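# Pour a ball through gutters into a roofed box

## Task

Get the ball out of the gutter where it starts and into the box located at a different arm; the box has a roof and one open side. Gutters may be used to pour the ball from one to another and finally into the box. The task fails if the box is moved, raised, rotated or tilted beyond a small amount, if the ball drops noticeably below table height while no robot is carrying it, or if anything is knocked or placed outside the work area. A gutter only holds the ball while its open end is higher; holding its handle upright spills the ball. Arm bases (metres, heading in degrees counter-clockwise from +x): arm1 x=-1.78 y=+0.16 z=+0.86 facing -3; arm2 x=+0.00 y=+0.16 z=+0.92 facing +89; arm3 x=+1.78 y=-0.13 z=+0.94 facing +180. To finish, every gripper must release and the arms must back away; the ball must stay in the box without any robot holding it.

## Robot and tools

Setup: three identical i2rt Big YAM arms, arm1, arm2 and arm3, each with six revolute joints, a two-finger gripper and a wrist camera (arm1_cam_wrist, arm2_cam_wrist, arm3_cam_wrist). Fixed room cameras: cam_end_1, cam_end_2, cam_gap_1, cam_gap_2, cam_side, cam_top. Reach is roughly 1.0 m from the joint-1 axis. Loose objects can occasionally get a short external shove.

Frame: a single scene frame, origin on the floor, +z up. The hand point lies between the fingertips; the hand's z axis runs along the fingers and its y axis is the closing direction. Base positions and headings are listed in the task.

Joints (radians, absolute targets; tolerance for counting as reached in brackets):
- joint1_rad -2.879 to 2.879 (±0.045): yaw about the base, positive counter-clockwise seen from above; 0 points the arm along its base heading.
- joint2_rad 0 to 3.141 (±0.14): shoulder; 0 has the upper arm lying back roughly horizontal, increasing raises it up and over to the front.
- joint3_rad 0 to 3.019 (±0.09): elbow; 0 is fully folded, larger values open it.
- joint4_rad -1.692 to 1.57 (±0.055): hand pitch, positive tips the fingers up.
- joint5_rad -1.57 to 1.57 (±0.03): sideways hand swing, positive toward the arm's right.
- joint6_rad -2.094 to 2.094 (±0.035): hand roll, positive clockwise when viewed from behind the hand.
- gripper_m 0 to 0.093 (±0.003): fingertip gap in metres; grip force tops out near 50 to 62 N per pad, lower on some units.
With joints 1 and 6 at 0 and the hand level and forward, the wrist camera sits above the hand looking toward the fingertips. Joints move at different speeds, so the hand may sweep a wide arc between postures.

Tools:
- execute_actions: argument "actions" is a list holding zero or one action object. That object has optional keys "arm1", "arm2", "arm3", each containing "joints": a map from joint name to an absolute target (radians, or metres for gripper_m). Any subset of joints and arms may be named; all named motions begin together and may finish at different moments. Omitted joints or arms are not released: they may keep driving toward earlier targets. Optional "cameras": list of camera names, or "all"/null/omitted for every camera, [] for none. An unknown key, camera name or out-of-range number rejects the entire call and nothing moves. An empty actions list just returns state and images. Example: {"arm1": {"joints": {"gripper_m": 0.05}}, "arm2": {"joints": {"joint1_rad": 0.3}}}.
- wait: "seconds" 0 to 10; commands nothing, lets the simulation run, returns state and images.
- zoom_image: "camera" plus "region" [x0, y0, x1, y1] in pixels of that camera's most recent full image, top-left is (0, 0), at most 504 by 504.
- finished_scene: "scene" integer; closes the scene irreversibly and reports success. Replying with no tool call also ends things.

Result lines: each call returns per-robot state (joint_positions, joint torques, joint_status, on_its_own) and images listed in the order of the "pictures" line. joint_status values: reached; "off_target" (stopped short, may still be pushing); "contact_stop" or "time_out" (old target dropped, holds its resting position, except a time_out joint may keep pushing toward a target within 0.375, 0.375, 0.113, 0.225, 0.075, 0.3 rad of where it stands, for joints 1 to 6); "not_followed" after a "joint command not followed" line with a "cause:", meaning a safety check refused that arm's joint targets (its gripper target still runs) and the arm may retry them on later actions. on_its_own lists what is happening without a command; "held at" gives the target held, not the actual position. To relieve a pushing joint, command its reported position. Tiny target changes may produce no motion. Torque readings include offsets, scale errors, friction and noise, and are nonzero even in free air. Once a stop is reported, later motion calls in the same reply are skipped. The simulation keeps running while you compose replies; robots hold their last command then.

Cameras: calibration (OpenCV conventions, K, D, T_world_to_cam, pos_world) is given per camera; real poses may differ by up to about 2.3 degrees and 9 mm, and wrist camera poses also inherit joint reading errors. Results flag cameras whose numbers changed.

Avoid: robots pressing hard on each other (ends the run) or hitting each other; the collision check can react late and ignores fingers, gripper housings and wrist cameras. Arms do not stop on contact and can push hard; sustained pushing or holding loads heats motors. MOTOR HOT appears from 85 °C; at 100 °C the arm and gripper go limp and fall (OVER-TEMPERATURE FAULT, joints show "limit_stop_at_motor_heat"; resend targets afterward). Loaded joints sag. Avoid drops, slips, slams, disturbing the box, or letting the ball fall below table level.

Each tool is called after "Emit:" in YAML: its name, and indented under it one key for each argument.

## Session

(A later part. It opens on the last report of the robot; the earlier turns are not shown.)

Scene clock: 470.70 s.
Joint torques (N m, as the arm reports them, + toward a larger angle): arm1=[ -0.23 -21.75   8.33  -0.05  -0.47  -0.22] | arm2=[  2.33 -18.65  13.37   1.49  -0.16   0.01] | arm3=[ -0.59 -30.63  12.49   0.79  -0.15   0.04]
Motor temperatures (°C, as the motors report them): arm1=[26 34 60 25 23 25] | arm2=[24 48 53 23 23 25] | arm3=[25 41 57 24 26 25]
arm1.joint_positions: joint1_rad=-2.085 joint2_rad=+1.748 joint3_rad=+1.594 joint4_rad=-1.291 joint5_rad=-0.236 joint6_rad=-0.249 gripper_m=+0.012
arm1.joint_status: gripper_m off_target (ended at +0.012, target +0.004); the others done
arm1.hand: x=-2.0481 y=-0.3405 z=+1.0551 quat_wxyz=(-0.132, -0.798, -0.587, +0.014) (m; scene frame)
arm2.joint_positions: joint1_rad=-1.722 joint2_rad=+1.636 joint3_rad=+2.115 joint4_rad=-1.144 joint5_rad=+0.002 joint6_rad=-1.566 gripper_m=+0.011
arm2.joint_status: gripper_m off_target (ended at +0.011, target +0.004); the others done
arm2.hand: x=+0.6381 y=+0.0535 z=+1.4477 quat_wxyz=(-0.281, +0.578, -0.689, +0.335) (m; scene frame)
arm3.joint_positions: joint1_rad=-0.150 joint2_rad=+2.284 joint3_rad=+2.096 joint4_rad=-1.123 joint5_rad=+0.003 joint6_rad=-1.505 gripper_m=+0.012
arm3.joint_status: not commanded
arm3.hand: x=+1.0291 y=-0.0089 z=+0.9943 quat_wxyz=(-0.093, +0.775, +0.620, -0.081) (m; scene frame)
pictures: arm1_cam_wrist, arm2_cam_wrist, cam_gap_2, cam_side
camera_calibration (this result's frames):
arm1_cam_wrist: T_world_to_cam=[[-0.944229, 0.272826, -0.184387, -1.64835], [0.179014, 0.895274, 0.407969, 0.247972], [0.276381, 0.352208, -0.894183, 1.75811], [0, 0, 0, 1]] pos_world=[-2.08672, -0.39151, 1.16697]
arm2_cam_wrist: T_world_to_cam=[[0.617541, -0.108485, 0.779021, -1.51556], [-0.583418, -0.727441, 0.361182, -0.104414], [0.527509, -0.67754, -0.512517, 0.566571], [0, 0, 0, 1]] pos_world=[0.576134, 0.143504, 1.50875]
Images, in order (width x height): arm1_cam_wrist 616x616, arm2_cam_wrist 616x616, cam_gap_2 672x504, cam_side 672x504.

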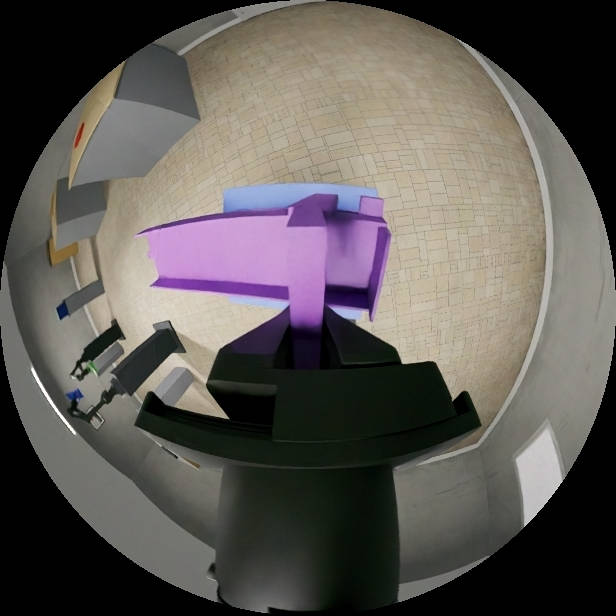

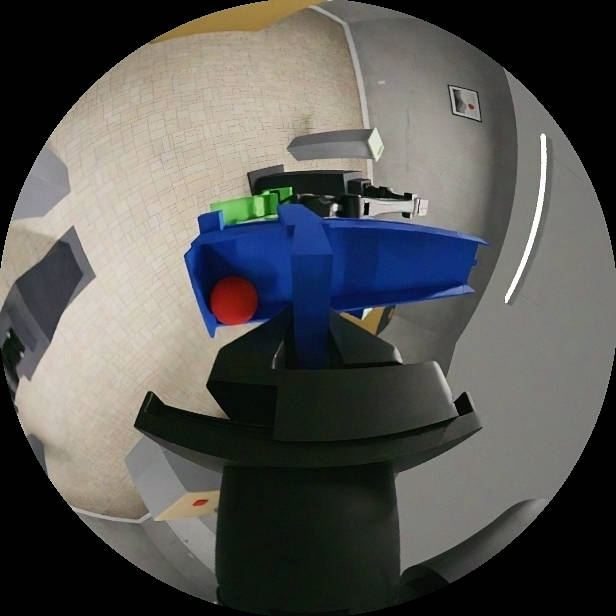

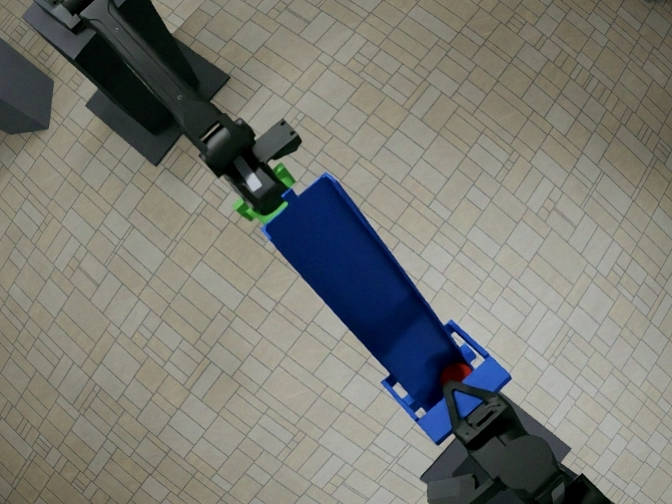

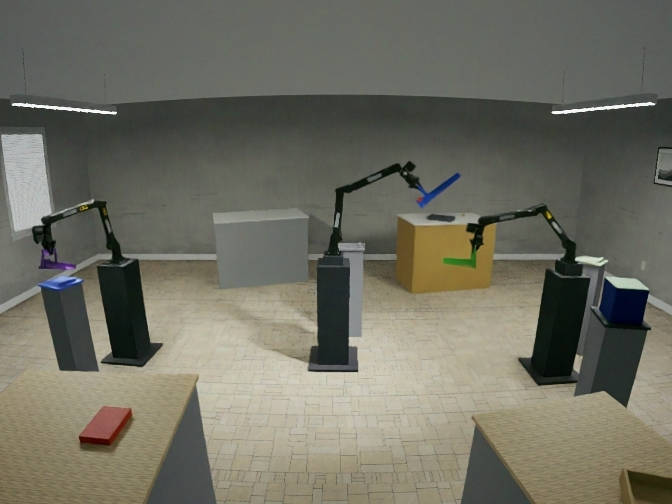

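Emit:
execute_actions:
  actions:
    - {"arm1":{"joints":{"joint2_rad":1.90,"joint3_rad":1.56,"joint4_rad":-1.302,"gripper_m":0.004}},"arm2":{"joints":{"joint2_rad":2.06,"joint3_rad":2.17,"joint4_rad":-1.40,"gripper_m":0.004}}}
  cameras: ["cam_side","cam_gap_2","arm2_cam_wrist","arm1_cam_wrist"]

Scene clock: 499.97 s.
Joint torques (N m, as the arm reports them, + toward a larger angle): arm1=[ -0.23 -21.36   7.04  -0.21  -0.32  -0.21] | arm2=[  1.81 -24.37  14.6    1.24  -0.15  -0.05] | arm3=[ -0.4  -30.69  12.56   1.04  -0.11   0.01]
Motor temperatures (°C, as the motors report them): arm1=[26 35 55 24 23 25] | arm2=[24 44 52 23 23 25] | arm3=[25 43 59 24 26 25]
arm1.joint_positions: joint1_rad=-2.085 joint2_rad=+1.907 joint3_rad=+1.563 joint4_rad=-1.297 joint5_rad=-0.239 joint6_rad=-0.250 gripper_m=+0.012
arm1.joint_status: gripper_m off_target (ended at +0.012, target +0.004); the others done
arm1.hand: x=-2.0427 y=-0.3325 z=+0.9580 quat_wxyz=(-0.098, -0.806, -0.579, -0.077) (m; scene frame)
arm2.joint_positions: joint1_rad=-1.722 joint2_rad=+2.092 joint3_rad=+2.131 joint4_rad=-1.414 joint5_rad=+0.000 joint6_rad=-1.565 gripper_m=+0.011
arm2.joint_status: gripper_m off_target (ended at +0.011, target +0.004); the others done
arm2.hand: x=+0.6889 y=+0.0443 z=+1.1182 quat_wxyz=(-0.062, +0.639, -0.763, +0.075) (m; scene frame)
arm3.joint_positions: joint1_rad=-0.150 joint2_rad=+2.287 joint3_rad=+2.094 joint4_rad=-1.136 joint5_rad=+0.002 joint6_rad=-1.505 gripper_m=+0.012
arm3.joint_status: not commanded
arm3.hand: x=+1.0331 y=-0.0097 z=+0.9902 quat_wxyz=(-0.086, +0.776, +0.621, -0.075) (m; scene frame)
pictures: arm1_cam_wrist, arm2_cam_wrist, cam_gap_2, cam_side
camera_calibration (this result's frames):
arm1_cam_wrist: T_world_to_cam=[[-0.921783, 0.306427, -0.237527, -1.55538], [0.125463, 0.815439, 0.565083, -0.00703511], [0.366846, 0.491083, -0.790103, 1.79822], [0, 0, 0, 1]] pos_world=[-2.09251, -0.40073, 1.05531]
arm2_cam_wrist: T_world_to_cam=[[0.968254, -0.171181, 0.182156, -0.862726], [-0.245709, -0.785715, 0.567696, -0.423474], [0.0459444, -0.594431, -0.802833, 1.01733], [0, 0, 0, 1]] pos_world=[0.684547, 0.124319, 1.2143]
Images, in order (width x height): arm1_cam_wrist 616x616, arm2_cam_wrist 616x616, cam_gap_2 672x504, cam_side 672x504.

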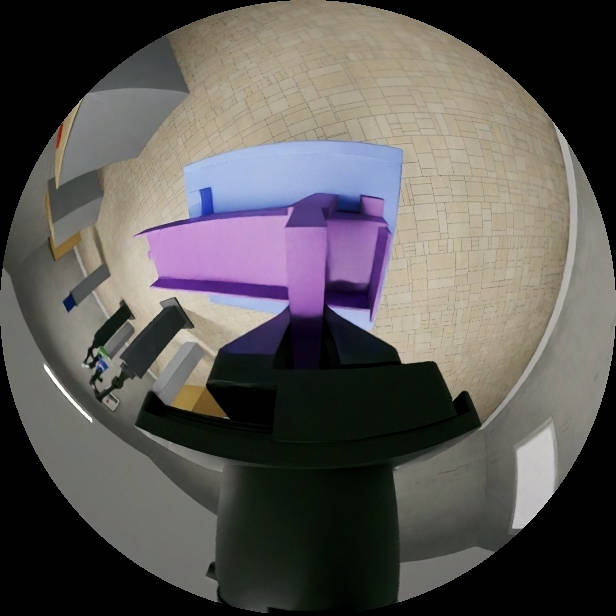

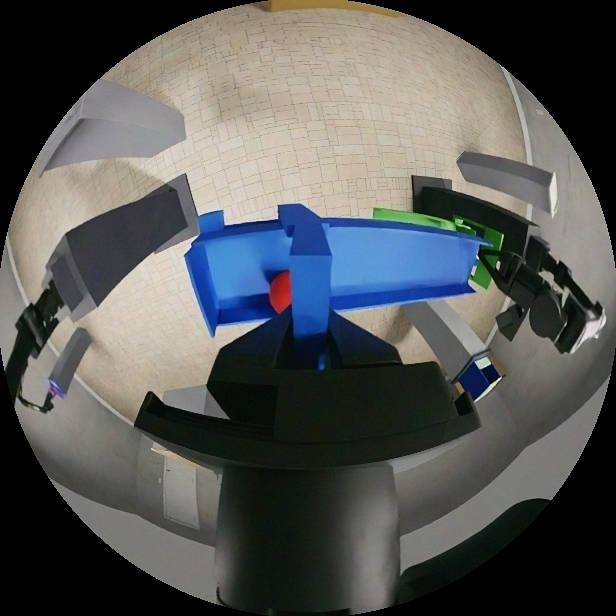

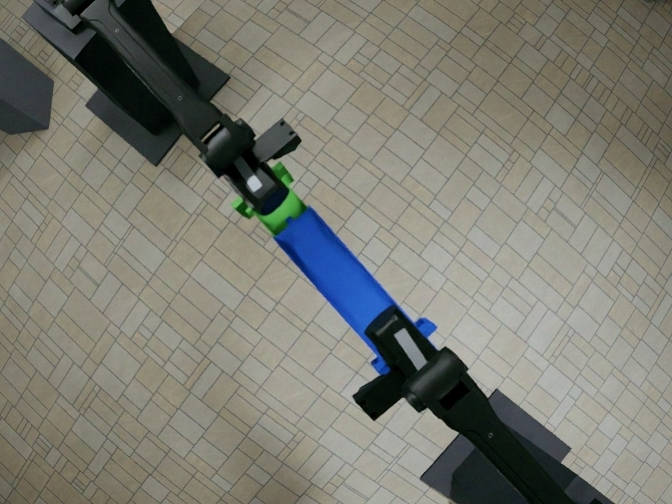

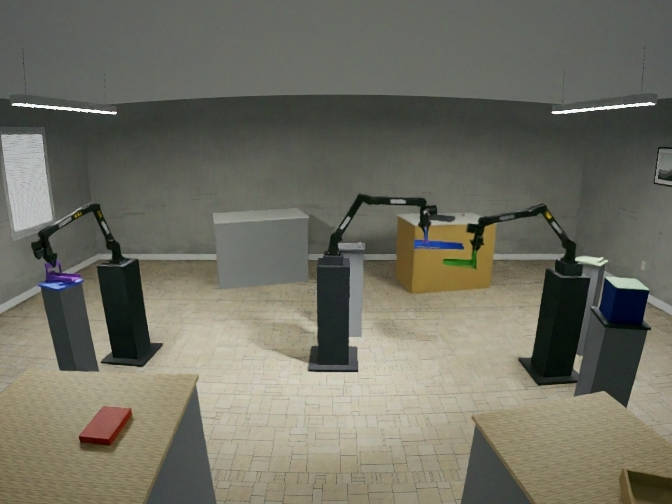

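Emit:
execute_actions:
  actions: []
  cameras: ["cam_side","cam_gap_2","arm2_cam_wrist","arm3_cam_wrist","arm1_cam_wrist"]

Scene clock: 505.07 s.
Joint torques (N m, as the arm reports them, + toward a larger angle): arm1=[ -0.11 -21.37   7.04  -0.17  -0.31  -0.21] | arm2=[  1.79 -24.56  14.6    1.25  -0.14  -0.05] | arm3=[ -0.28 -30.73  12.8    1.3   -0.04   0.05]
Motor temperatures (°C, as the motors report them): arm1=[26 35 54 24 23 25] | arm2=[24 45 52 23 23 25] | arm3=[25 44 59 24 26 25]
arm1.joint_positions: joint1_rad=-2.085 joint2_rad=+1.907 joint3_rad=+1.563 joint4_rad=-1.297 joint5_rad=-0.239 joint6_rad=-0.250 gripper_m=+0.012
arm1.joint_status: gripper_m off_target (ended at +0.012, target +0.004); the others done
arm1.hand: x=-2.0427 y=-0.3325 z=+0.9580 quat_wxyz=(-0.098, -0.806, -0.579, -0.077) (m; scene frame)
arm2.joint_positions: joint1_rad=-1.722 joint2_rad=+2.092 joint3_rad=+2.131 joint4_rad=-1.414 joint5_rad=+0.000 joint6_rad=-1.565 gripper_m=+0.011
arm2.joint_status: gripper_m off_target (ended at +0.011, target +0.004); the others done
arm2.hand: x=+0.6889 y=+0.0443 z=+1.1182 quat_wxyz=(-0.062, +0.639, -0.763, +0.075) (m; scene frame)
arm3.joint_positions: joint1_rad=-0.150 joint2_rad=+2.287 joint3_rad=+2.094 joint4_rad=-1.136 joint5_rad=+0.002 joint6_rad=-1.505 gripper_m=+0.012
arm3.joint_status: not commanded
arm3.hand: x=+1.0331 y=-0.0092 z=+0.9906 quat_wxyz=(-0.087, +0.776, +0.621, -0.076) (m; scene frame)
pictures: arm1_cam_wrist, arm2_cam_wrist, arm3_cam_wrist, cam_gap_2, cam_side
camera_calibration (this result's frames):
arm1_cam_wrist: T_world_to_cam=[[-0.921783, 0.306427, -0.237527, -1.55538], [0.125463, 0.815439, 0.565083, -0.00703511], [0.366846, 0.491083, -0.790103, 1.79822], [0, 0, 0, 1]] pos_world=[-2.09251, -0.40073, 1.05531]
arm2_cam_wrist: T_world_to_cam=[[0.968254, -0.171181, 0.182156, -0.862726], [-0.245709, -0.785715, 0.567696, -0.423474], [0.0459444, -0.594431, -0.802833, 1.01733], [0, 0, 0, 1]] pos_world=[0.684547, 0.124319, 1.2143]
arm3_cam_wrist: T_world_to_cam=[[-0.947689, 0.227947, 0.223442, 0.760223], [0.315959, 0.769341, 0.555233, -0.861772], [-0.0453395, 0.596787, -0.801118, 0.967453], [0, 0, 0, 1]] pos_world=[1.0366, -0.0876574, 1.08366]
Images, in order (width x height): arm1_cam_wrist 616x616, arm2_cam_wrist 616x616, arm3_cam_wrist 616x616, cam_gap_2 672x504, cam_side 672x504.

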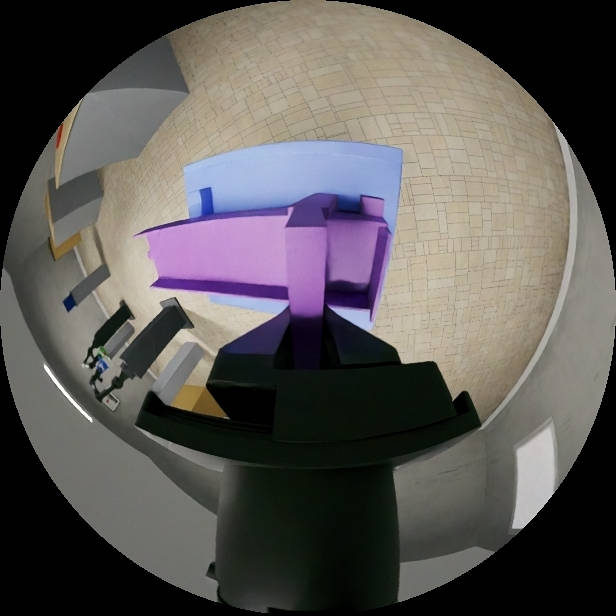

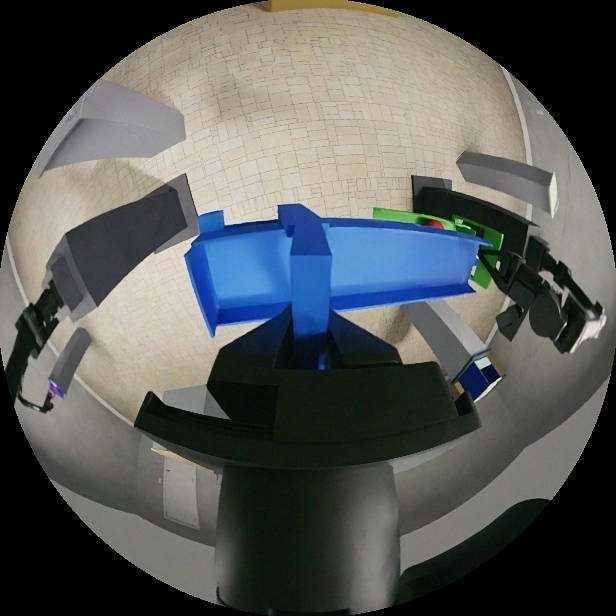

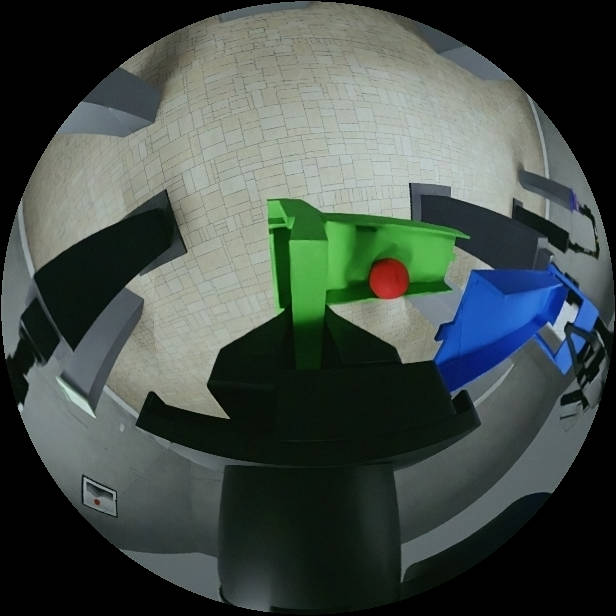

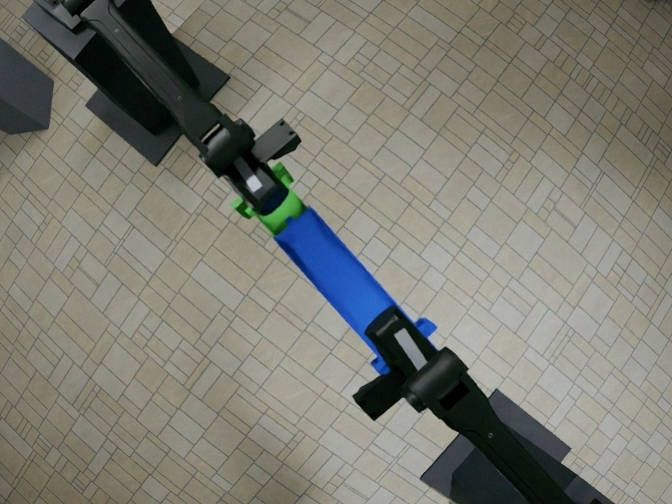

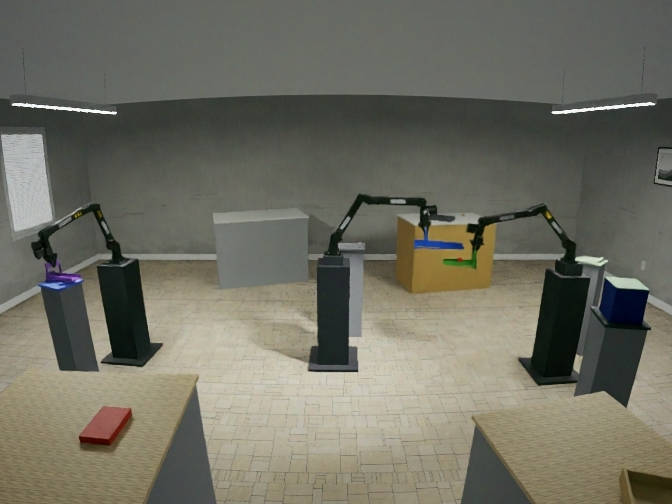

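Emit:
execute_actions:
  actions:
    - {"arm1":{"joints":{"gripper_m":0.065}},"arm2":{"joints":{"joint2_rad":1.7,"gripper_m":0.004}},"arm3":{"joints":{"joint4_rad":-1.04,"gripper_m":0.004}}}
  cameras: ["cam_side","cam_gap_2","arm3_cam_wrist"]

Scene clock: 513.33 s.
Joint torques (N m, as the arm reports them, + toward a larger angle): arm1=[ -0.26 -21.32   7.03  -0.16  -0.31  -0.21] | arm2=[  1.84 -18.46  12.53   1.99  -0.14  -0.01] | arm3=[ -0.2  -30.03  12.95   1.11  -0.09  -0.01]
Motor temperatures (°C, as the motors report them): arm1=[26 35 53 24 23 25] | arm2=[24 46 53 23 23 25] | arm3=[25 44 60 24 26 25]
arm1.joint_positions: joint1_rad=-2.085 joint2_rad=+1.907 joint3_rad=+1.563 joint4_rad=-1.297 joint5_rad=-0.240 joint6_rad=-0.250 gripper_m=+0.065
arm1.joint_status: all done
arm1.hand: x=-2.0426 y=-0.3325 z=+0.9580 quat_wxyz=(-0.098, -0.806, -0.579, -0.077) (m; scene frame)
arm2.joint_positions: joint1_rad=-1.722 joint2_rad=+1.717 joint3_rad=+2.151 joint4_rad=-1.414 joint5_rad=+0.000 joint6_rad=-1.565 gripper_m=+0.011
arm2.joint_status: gripper_m off_target (ended at +0.011, target +0.004); the others done
arm2.hand: x=+0.6191 y=+0.0569 z=+1.3714 quat_wxyz=(-0.187, +0.615, -0.733, +0.223) (m; scene frame)
arm3.joint_positions: joint1_rad=-0.150 joint2_rad=+2.287 joint3_rad=+2.094 joint4_rad=-1.059 joint5_rad=+0.002 joint6_rad=-1.505 gripper_m=+0.012
arm3.joint_status: gripper_m off_target (ended at +0.012, target +0.004); the others done
arm3.hand: x=+1.0152 y=-0.0064 z=+0.9956 quat_wxyz=(-0.115, +0.772, +0.617, -0.101) (m; scene frame)
pictures: arm3_cam_wrist, cam_gap_2, cam_side
camera_calibration (this result's frames):
arm3_cam_wrist: T_world_to_cam=[[-0.928137, 0.224594, 0.29685, 0.648589], [0.356996, 0.76294, 0.538959, -0.886529], [-0.105432, 0.606202, -0.788291, 1.01724], [0, 0, 0, 1]] pos_world=[1.02572, -0.085956, 1.08715]
Images, in order (width x height): arm3_cam_wrist 616x616, cam_gap_2 672x504, cam_side 672x504.

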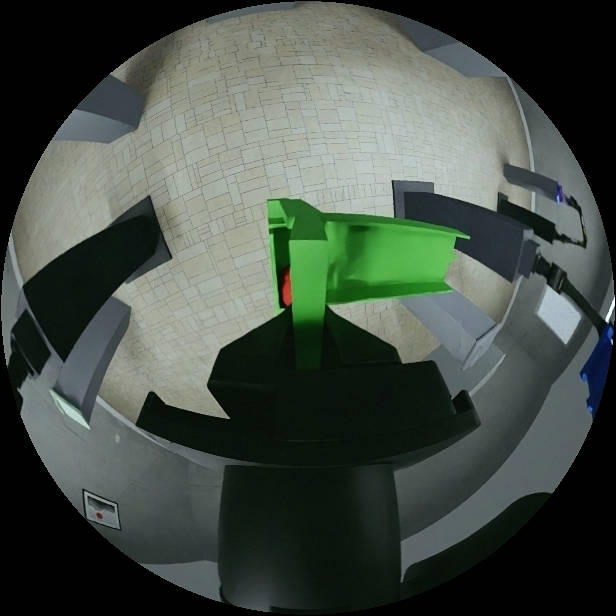

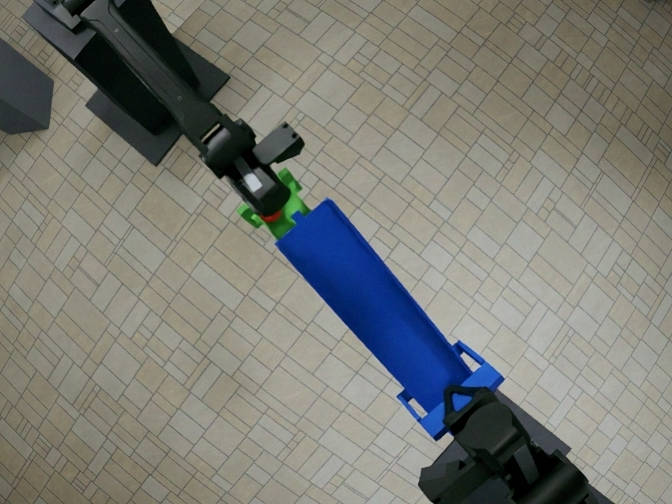

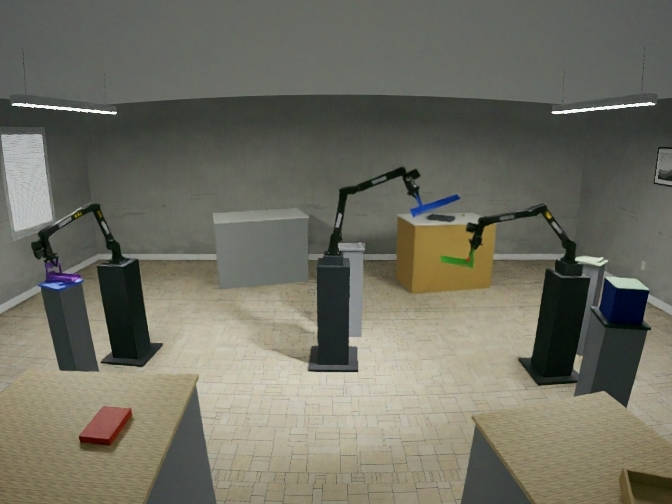

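Emit:
execute_actions:
  actions:
    - {"arm1":{"joints":{"joint2_rad":1.45}},"arm2":{"joints":{"joint1_rad":-0.063,"joint2_rad":1.62,"joint3_rad":1.40,"joint4_rad":-1.036,"joint5_rad":0.248,"joint6_rad":-0.05,"gripper_m":0.004}},"arm3":{"joints":{"joint1_rad":1.3,"joint2_rad":1.6,"joint4_rad":-1.15,"gripper_m":0.004}}}
  cameras: ["cam_top","cam_end_2","arm3_cam_wrist","arm2_cam_wrist","cam_side"]

Scene clock: 553.80 s.
Joint torques (N m, as the arm reports them, + toward a larger angle): arm1=[ -0.33 -13.91   8.52   0.57  -0.26  -0.21] | arm2=[  1.16 -17.44  11.67   1.48   0.29   0.05] | arm3=[ -0.65 -18.59  10.66   1.75   0.09   0.13]
Motor temperatures (°C, as the motors report them): arm1=[26 35 51 24 23 25] | arm2=[24 44 51 24 23 25] | arm3=[25 46 61 24 26 25]
arm1.joint_positions: joint1_rad=-2.085 joint2_rad=+1.450 joint3_rad=+1.557 joint4_rad=-1.297 joint5_rad=-0.241 joint6_rad=-0.250 gripper_m=+0.065
arm1.joint_status: all done
arm1.hand: x=-2.0207 y=-0.2984 z=+1.1938 quat_wxyz=(-0.179, -0.776, -0.591, +0.131) (m; scene frame)
arm2.joint_positions: joint1_rad=-0.057 joint2_rad=+1.648 joint3_rad=+1.390 joint4_rad=-1.051 joint5_rad=+0.241 joint6_rad=-0.057 gripper_m=+0.011
arm2.joint_status: gripper_m off_target (ended at +0.011, target +0.004); the others done
arm2.hand: x=+0.0825 y=+0.7080 z=+1.0913 quat_wxyz=(-0.175, +0.679, -0.713, +0.005) (m; scene frame)
arm3.joint_positions: joint1_rad=+1.309 joint2_rad=+1.623 joint3_rad=+2.130 joint4_rad=-1.156 joint5_rad=-0.002 joint6_rad=-1.507 gripper_m=+0.012
arm3.joint_status: gripper_m off_target (ended at +0.012, target +0.004); the others done
arm3.hand: x=+1.6039 y=-0.7448 z=+1.4785 quat_wxyz=(-0.039, +0.150, +0.884, -0.441) (m; scene frame)
pictures: arm2_cam_wrist, arm3_cam_wrist, cam_end_2, cam_side, cam_top
camera_calibration (this result's frames):
arm2_cam_wrist: T_world_to_cam=[[0.969652, -0.0753051, 0.232602, -0.280061], [-0.154516, -0.926049, 0.344323, 0.299902], [0.189471, -0.369815, -0.909581, 1.36373], [0, 0, 0, 1]] pos_world=[0.0595135, 0.760962, 1.2023]
arm3_cam_wrist: T_world_to_cam=[[-0.245152, -0.565897, 0.787185, -1.19172], [-0.656306, 0.694489, 0.294867, 1.14153], [-0.713557, -0.444347, -0.541657, 1.73586], [0, 0, 0, 1]] pos_world=[1.69567, -0.695844, 1.54175]
Images, in order (width x height): arm2_cam_wrist 616x616, arm3_cam_wrist 616x616, cam_end_2 672x504, cam_side 672x504, cam_top 672x504.

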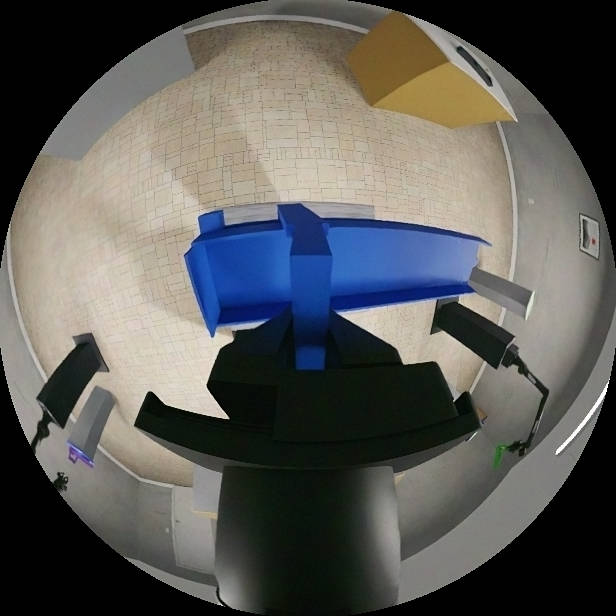

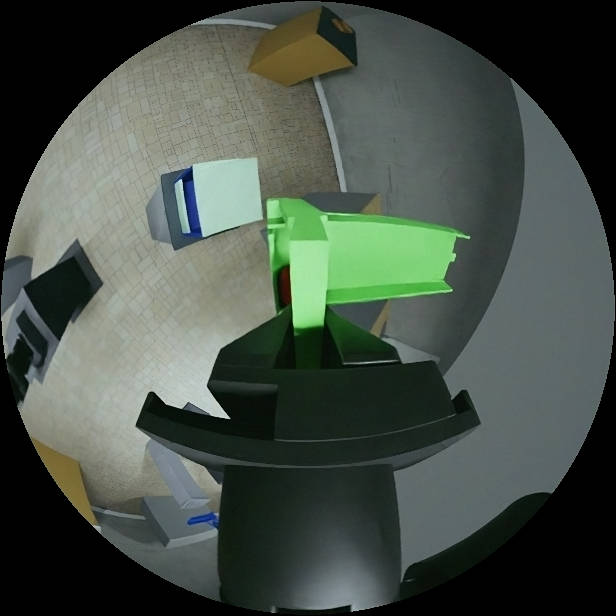

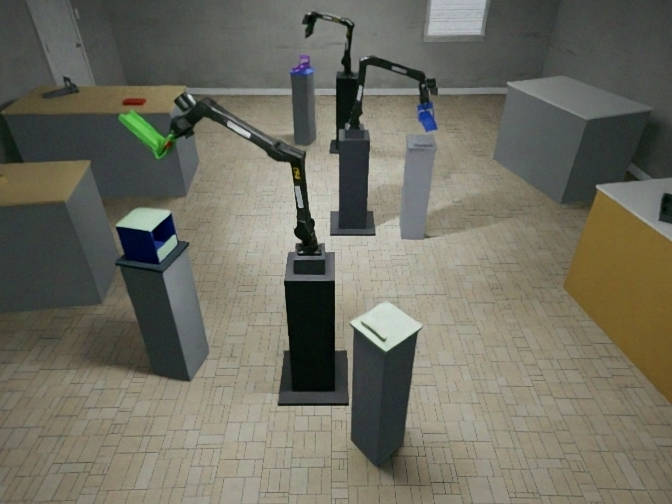

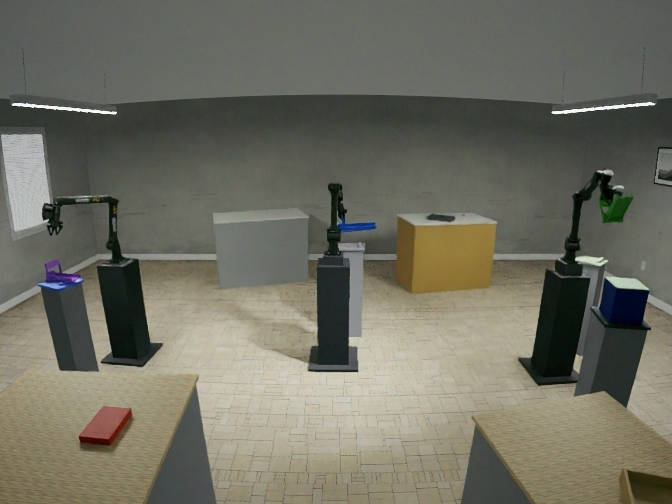

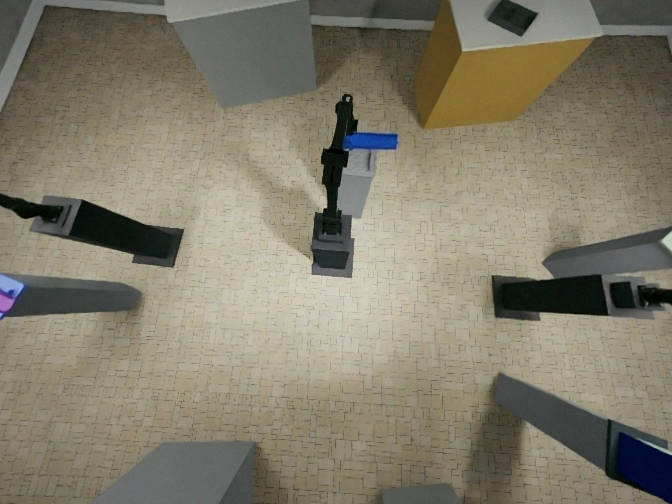

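Emit:
zoom_image:
  camera: "arm3_cam_wrist"
  region: [130, 130, 290, 270]

Emit:
zoom_image:
  camera: "cam_end_2"
  region: [100, 190, 220, 300]

Emit:
zoom_image:
  camera: "cam_top"
  region: [572, 400, 672, 504]

Region (130, 130, 290, 270) of arm3_cam_wrist's 616x616 image, scaled by 3.150, with more detail than that image has; it fills the top 441 rows of this view, and the rest is white.

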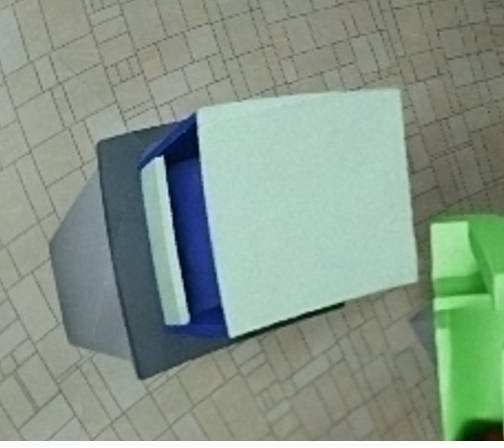

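Region (100, 190, 220, 300) of cam_end_2's 672x504 image, scaled by 4.200, with more detail than that image has; it fills the top 462 rows of this view, and the rest is white.

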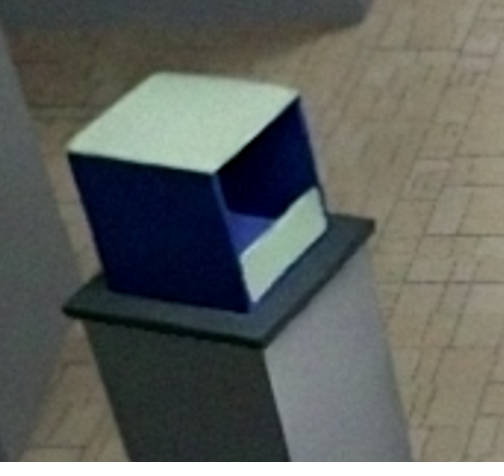

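Region (572, 400, 672, 504) of cam_top's 672x504 image, scaled by 4.846, with more detail than that image has; it fills the left 485 columns of this view, and the rest is white.

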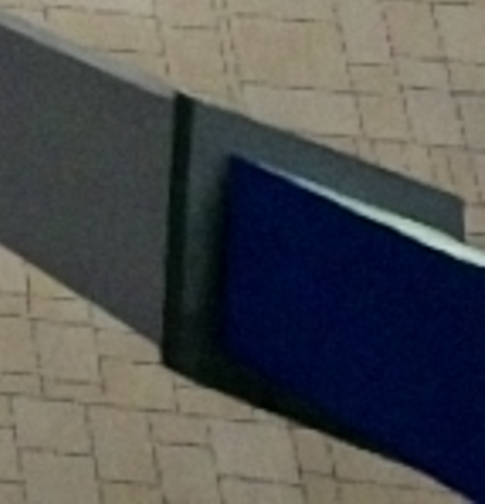

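Emit:
execute_actions:
  actions:
    - {"arm2":{"joints":{"joint2_rad":1.855,"joint3_rad":1.36,"joint4_rad":-1.036,"gripper_m":0.004}},"arm3":{"joints":{"joint1_rad":1.486,"joint2_rad":1.15,"joint3_rad":0.81,"joint4_rad":-0.91,"joint5_rad":0,"joint6_rad":-1.343,"gripper_m":0.004}}}
  cameras: ["cam_top","cam_end_2","arm3_cam_wrist","arm2_cam_wrist","cam_side"]

Scene clock: 675.60 s.
Joint torques (N m, as the arm reports them, + toward a larger angle): arm1=[ -0.15 -13.99   8.51   0.56  -0.25  -0.2 ] | arm2=[  1.21 -17.62   9.91   0.92   0.16   0.02] | arm3=[-0.87 -9.66  8.65  0.92 -0.04  0.16]
Motor temperatures (°C, as the motors report them): arm1=[26 31 53 24 23 25] | arm2=[24 43 49 23 24 25] | arm3=[25 40 57 24 26 25]
arm1.joint_positions: joint1_rad=-2.085 joint2_rad=+1.450 joint3_rad=+1.557 joint4_rad=-1.297 joint5_rad=-0.241 joint6_rad=-0.250 gripper_m=+0.065
arm1.joint_status: not commanded
arm1.hand: x=-2.0207 y=-0.2984 z=+1.1938 quat_wxyz=(-0.179, -0.776, -0.591, +0.131) (m; scene frame)
arm2.joint_positions: joint1_rad=-0.056 joint2_rad=+1.860 joint3_rad=+1.352 joint4_rad=-1.048 joint5_rad=+0.245 joint6_rad=-0.052 gripper_m=+0.011
arm2.joint_status: gripper_m off_target (ended at +0.011, target +0.004); the others done
arm2.hand: x=+0.0813 y=+0.6895 z=+0.9662 quat_wxyz=(-0.085, +0.694, -0.710, +0.087) (m; scene frame)
arm3.joint_positions: joint1_rad=+1.496 joint2_rad=+1.167 joint3_rad=+0.794 joint4_rad=-0.925 joint5_rad=+0.000 joint6_rad=-1.353 gripper_m=+0.012
arm3.joint_status: gripper_m off_target (ended at +0.012, target +0.004); the others done
arm3.hand: x=+1.7491 y=-0.4841 z=+1.0690 quat_wxyz=(+0.016, +0.148, +0.980, -0.135) (m; scene frame)
pictures: arm2_cam_wrist, arm3_cam_wrist, cam_end_2, cam_side, cam_top
camera_calibration (this result's frames):
arm2_cam_wrist: T_world_to_cam=[[0.972777, -0.0224044, 0.23066, -0.2861], [-0.151822, -0.813594, 0.561261, 0.0382698], [0.175089, -0.581001, -0.794847, 1.27928], [0, 0, 0, 1]] pos_world=[0.0601345, 0.767988, 1.06134]
arm3_cam_wrist: T_world_to_cam=[[-0.307523, -0.917159, 0.253474, -0.176575], [-0.770255, 0.396345, 0.499618, 1.01259], [-0.558692, -0.0415961, -0.828331, 1.96405], [0, 0, 0, 1]] pos_world=[1.82296, -0.481587, 1.16573]
Images, in order (width x height): arm2_cam_wrist 616x616, arm3_cam_wrist 616x616, cam_end_2 672x504, cam_side 672x504, cam_top 672x504.

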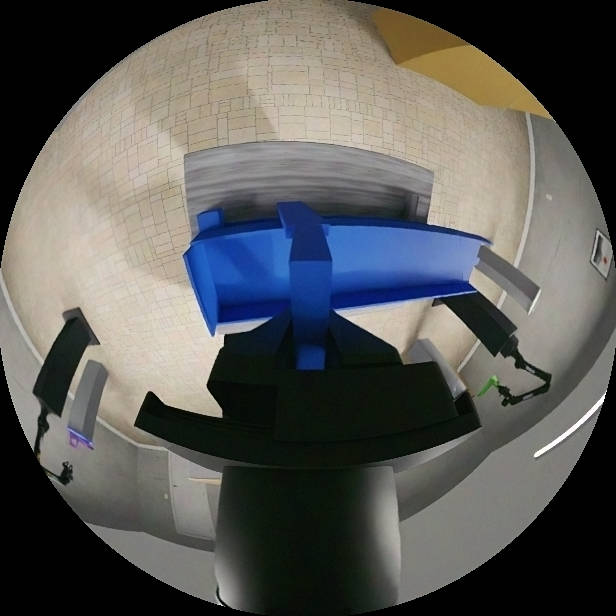

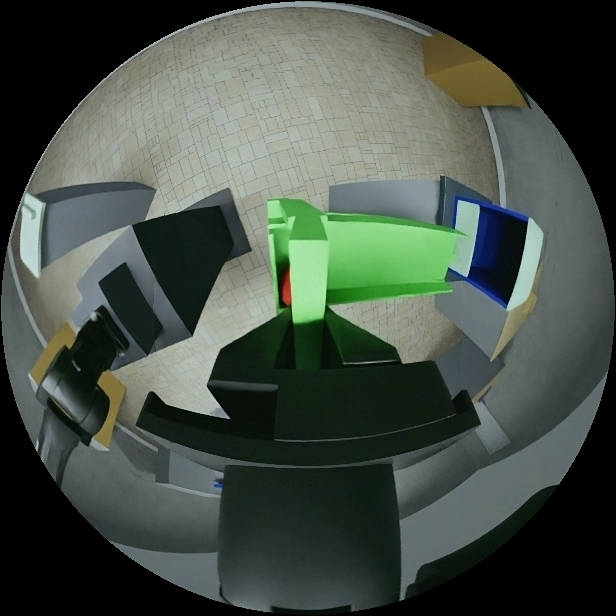

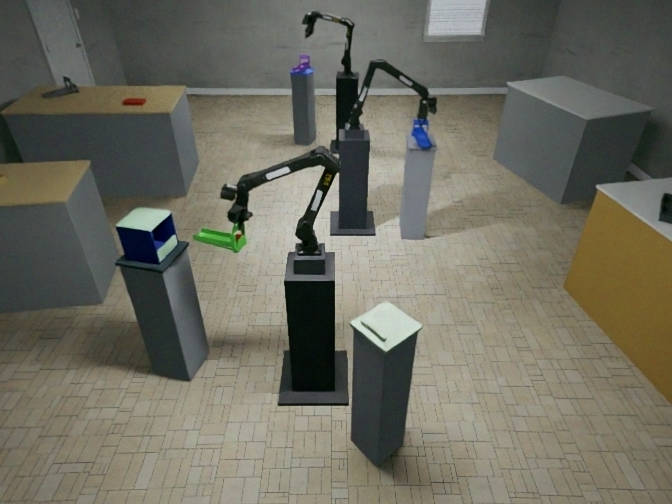

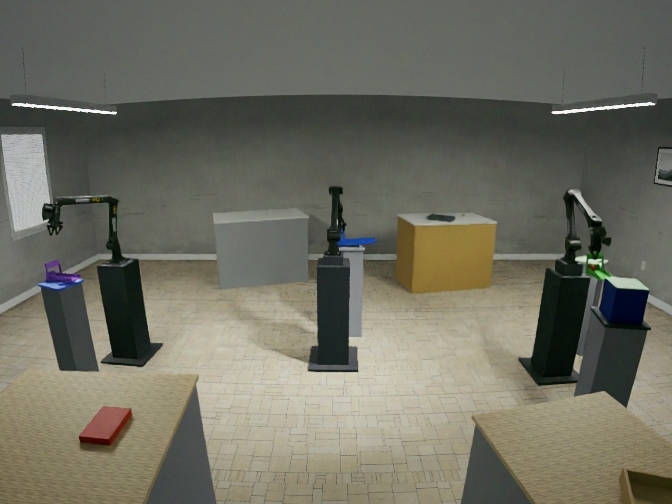

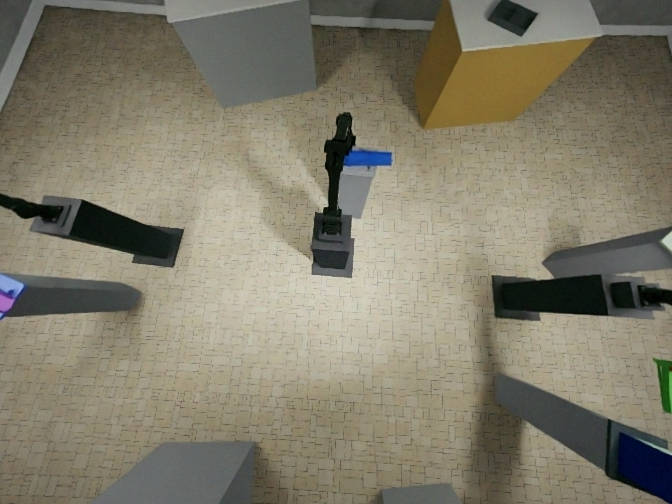

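Emit:
zoom_image:
  camera: "arm3_cam_wrist"
  region: [410, 160, 570, 330]

Emit:
zoom_image:
  camera: "cam_end_2"
  region: [100, 170, 260, 300]

Emit:
zoom_image:
  camera: "arm2_cam_wrist"
  region: [160, 120, 520, 380]

Region (410, 160, 570, 330) of arm3_cam_wrist's 616x616 image, scaled by 2.965, with more detail than that image has; it fills the left 474 columns of this view, and the rest is white.

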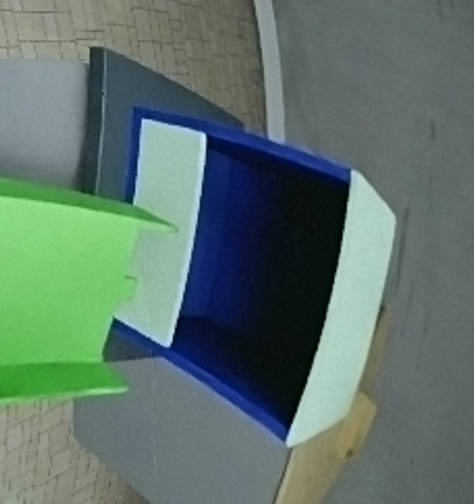

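Region (100, 170, 260, 300) of cam_end_2's 672x504 image, scaled by 3.150, with more detail than that image has; it fills the top 410 rows of this view, and the rest is white.

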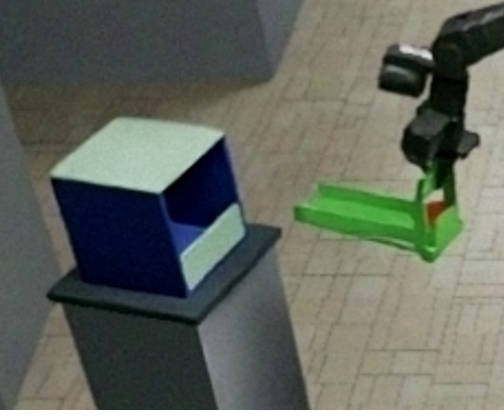

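Region (160, 120, 520, 380) of arm2_cam_wrist's 616x616 image, scaled by 1.400, with more detail than that image has.

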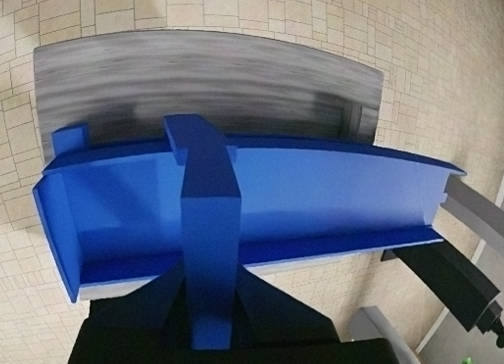

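Emit:
execute_actions:
  actions:
    - {"arm2":{"joints":{"gripper_m":0.065}},"arm3":{"joints":{"joint1_rad":1.462,"joint2_rad":1.45,"joint3_rad":1.12,"joint4_rad":-0.91,"gripper_m":0.004}}}
  cameras: ["cam_end_2","arm3_cam_wrist","cam_side"]

Scene clock: 787.80 s.
Joint torques (N m, as the arm reports them, + toward a larger angle): arm1=[ -0.24 -14.04   8.53   0.6   -0.25  -0.2 ] | arm2=[  1.19 -17.56   9.98   0.92   0.15   0.02] | arm3=[ -0.13 -13.94  11.89   0.82   0.01   0.16]
Motor temperatures (°C, as the motors report them): arm1=[26 30 52 24 23 25] | arm2=[24 42 46 23 23 25] | arm3=[25 35 55 24 26 25]
arm1.joint_positions: joint1_rad=-2.085 joint2_rad=+1.450 joint3_rad=+1.557 joint4_rad=-1.297 joint5_rad=-0.241 joint6_rad=-0.250 gripper_m=+0.065
arm1.joint_status: not commanded
arm1.hand: x=-2.0207 y=-0.2984 z=+1.1938 quat_wxyz=(-0.179, -0.776, -0.591, +0.131) (m; scene frame)
arm2.joint_positions: joint1_rad=-0.056 joint2_rad=+1.860 joint3_rad=+1.352 joint4_rad=-1.048 joint5_rad=+0.245 joint6_rad=-0.052 gripper_m=+0.065
arm2.joint_status: all done
arm2.hand: x=+0.0813 y=+0.6895 z=+0.9662 quat_wxyz=(-0.085, +0.694, -0.710, +0.087) (m; scene frame)
arm3.joint_positions: joint1_rad=+1.471 joint2_rad=+1.463 joint3_rad=+1.062 joint4_rad=-0.917 joint5_rad=+0.000 joint6_rad=-1.352 gripper_m=+0.012
arm3.joint_status: gripper_m off_target (ended at +0.012, target +0.004); the others done
arm3.hand: x=+1.7295 y=-0.5865 z=+1.0658 quat_wxyz=(+0.013, +0.161, +0.979, -0.124) (m; scene frame)
pictures: arm3_cam_wrist, cam_end_2, cam_side
camera_calibration (this result's frames):
arm3_cam_wrist: T_world_to_cam=[[-0.330835, -0.914462, 0.233038, -0.212111], [-0.761366, 0.404552, 0.506616, 1.02168], [-0.557557, -0.00982091, -0.830081, 1.96479], [0, 0, 0, 1]] pos_world=[1.80318, -0.587993, 1.16277]
Images, in order (width x height): arm3_cam_wrist 616x616, cam_end_2 672x504, cam_side 672x504.

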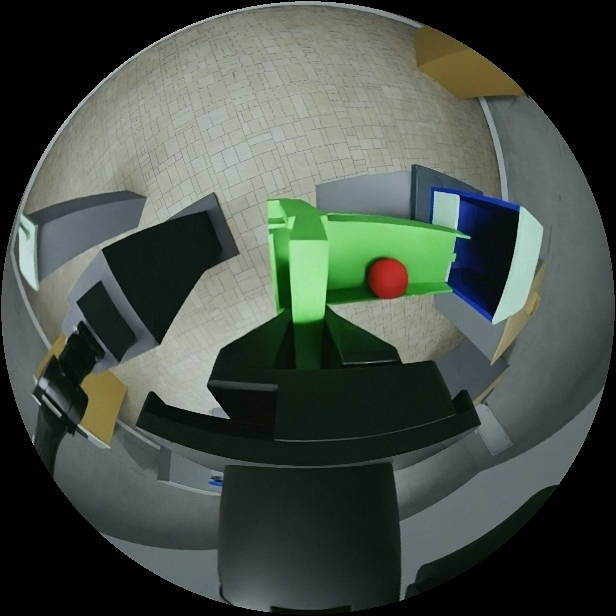

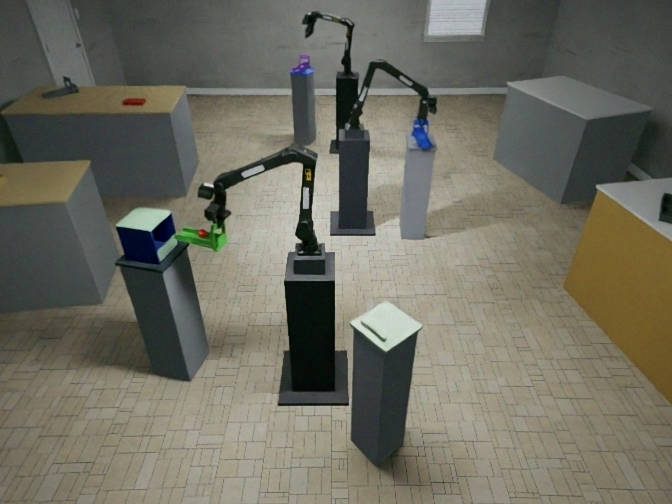

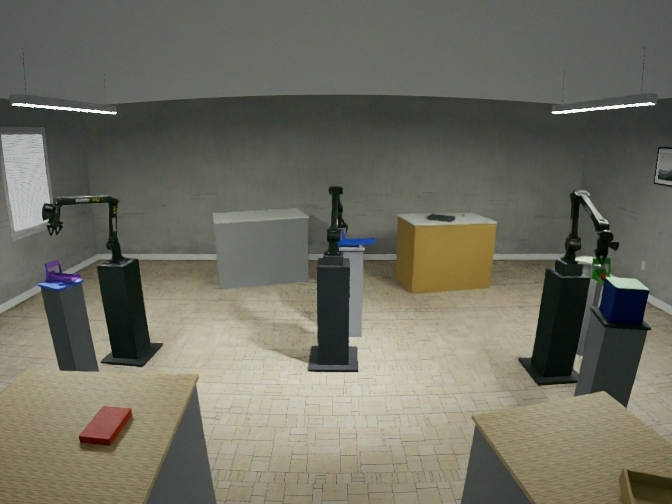

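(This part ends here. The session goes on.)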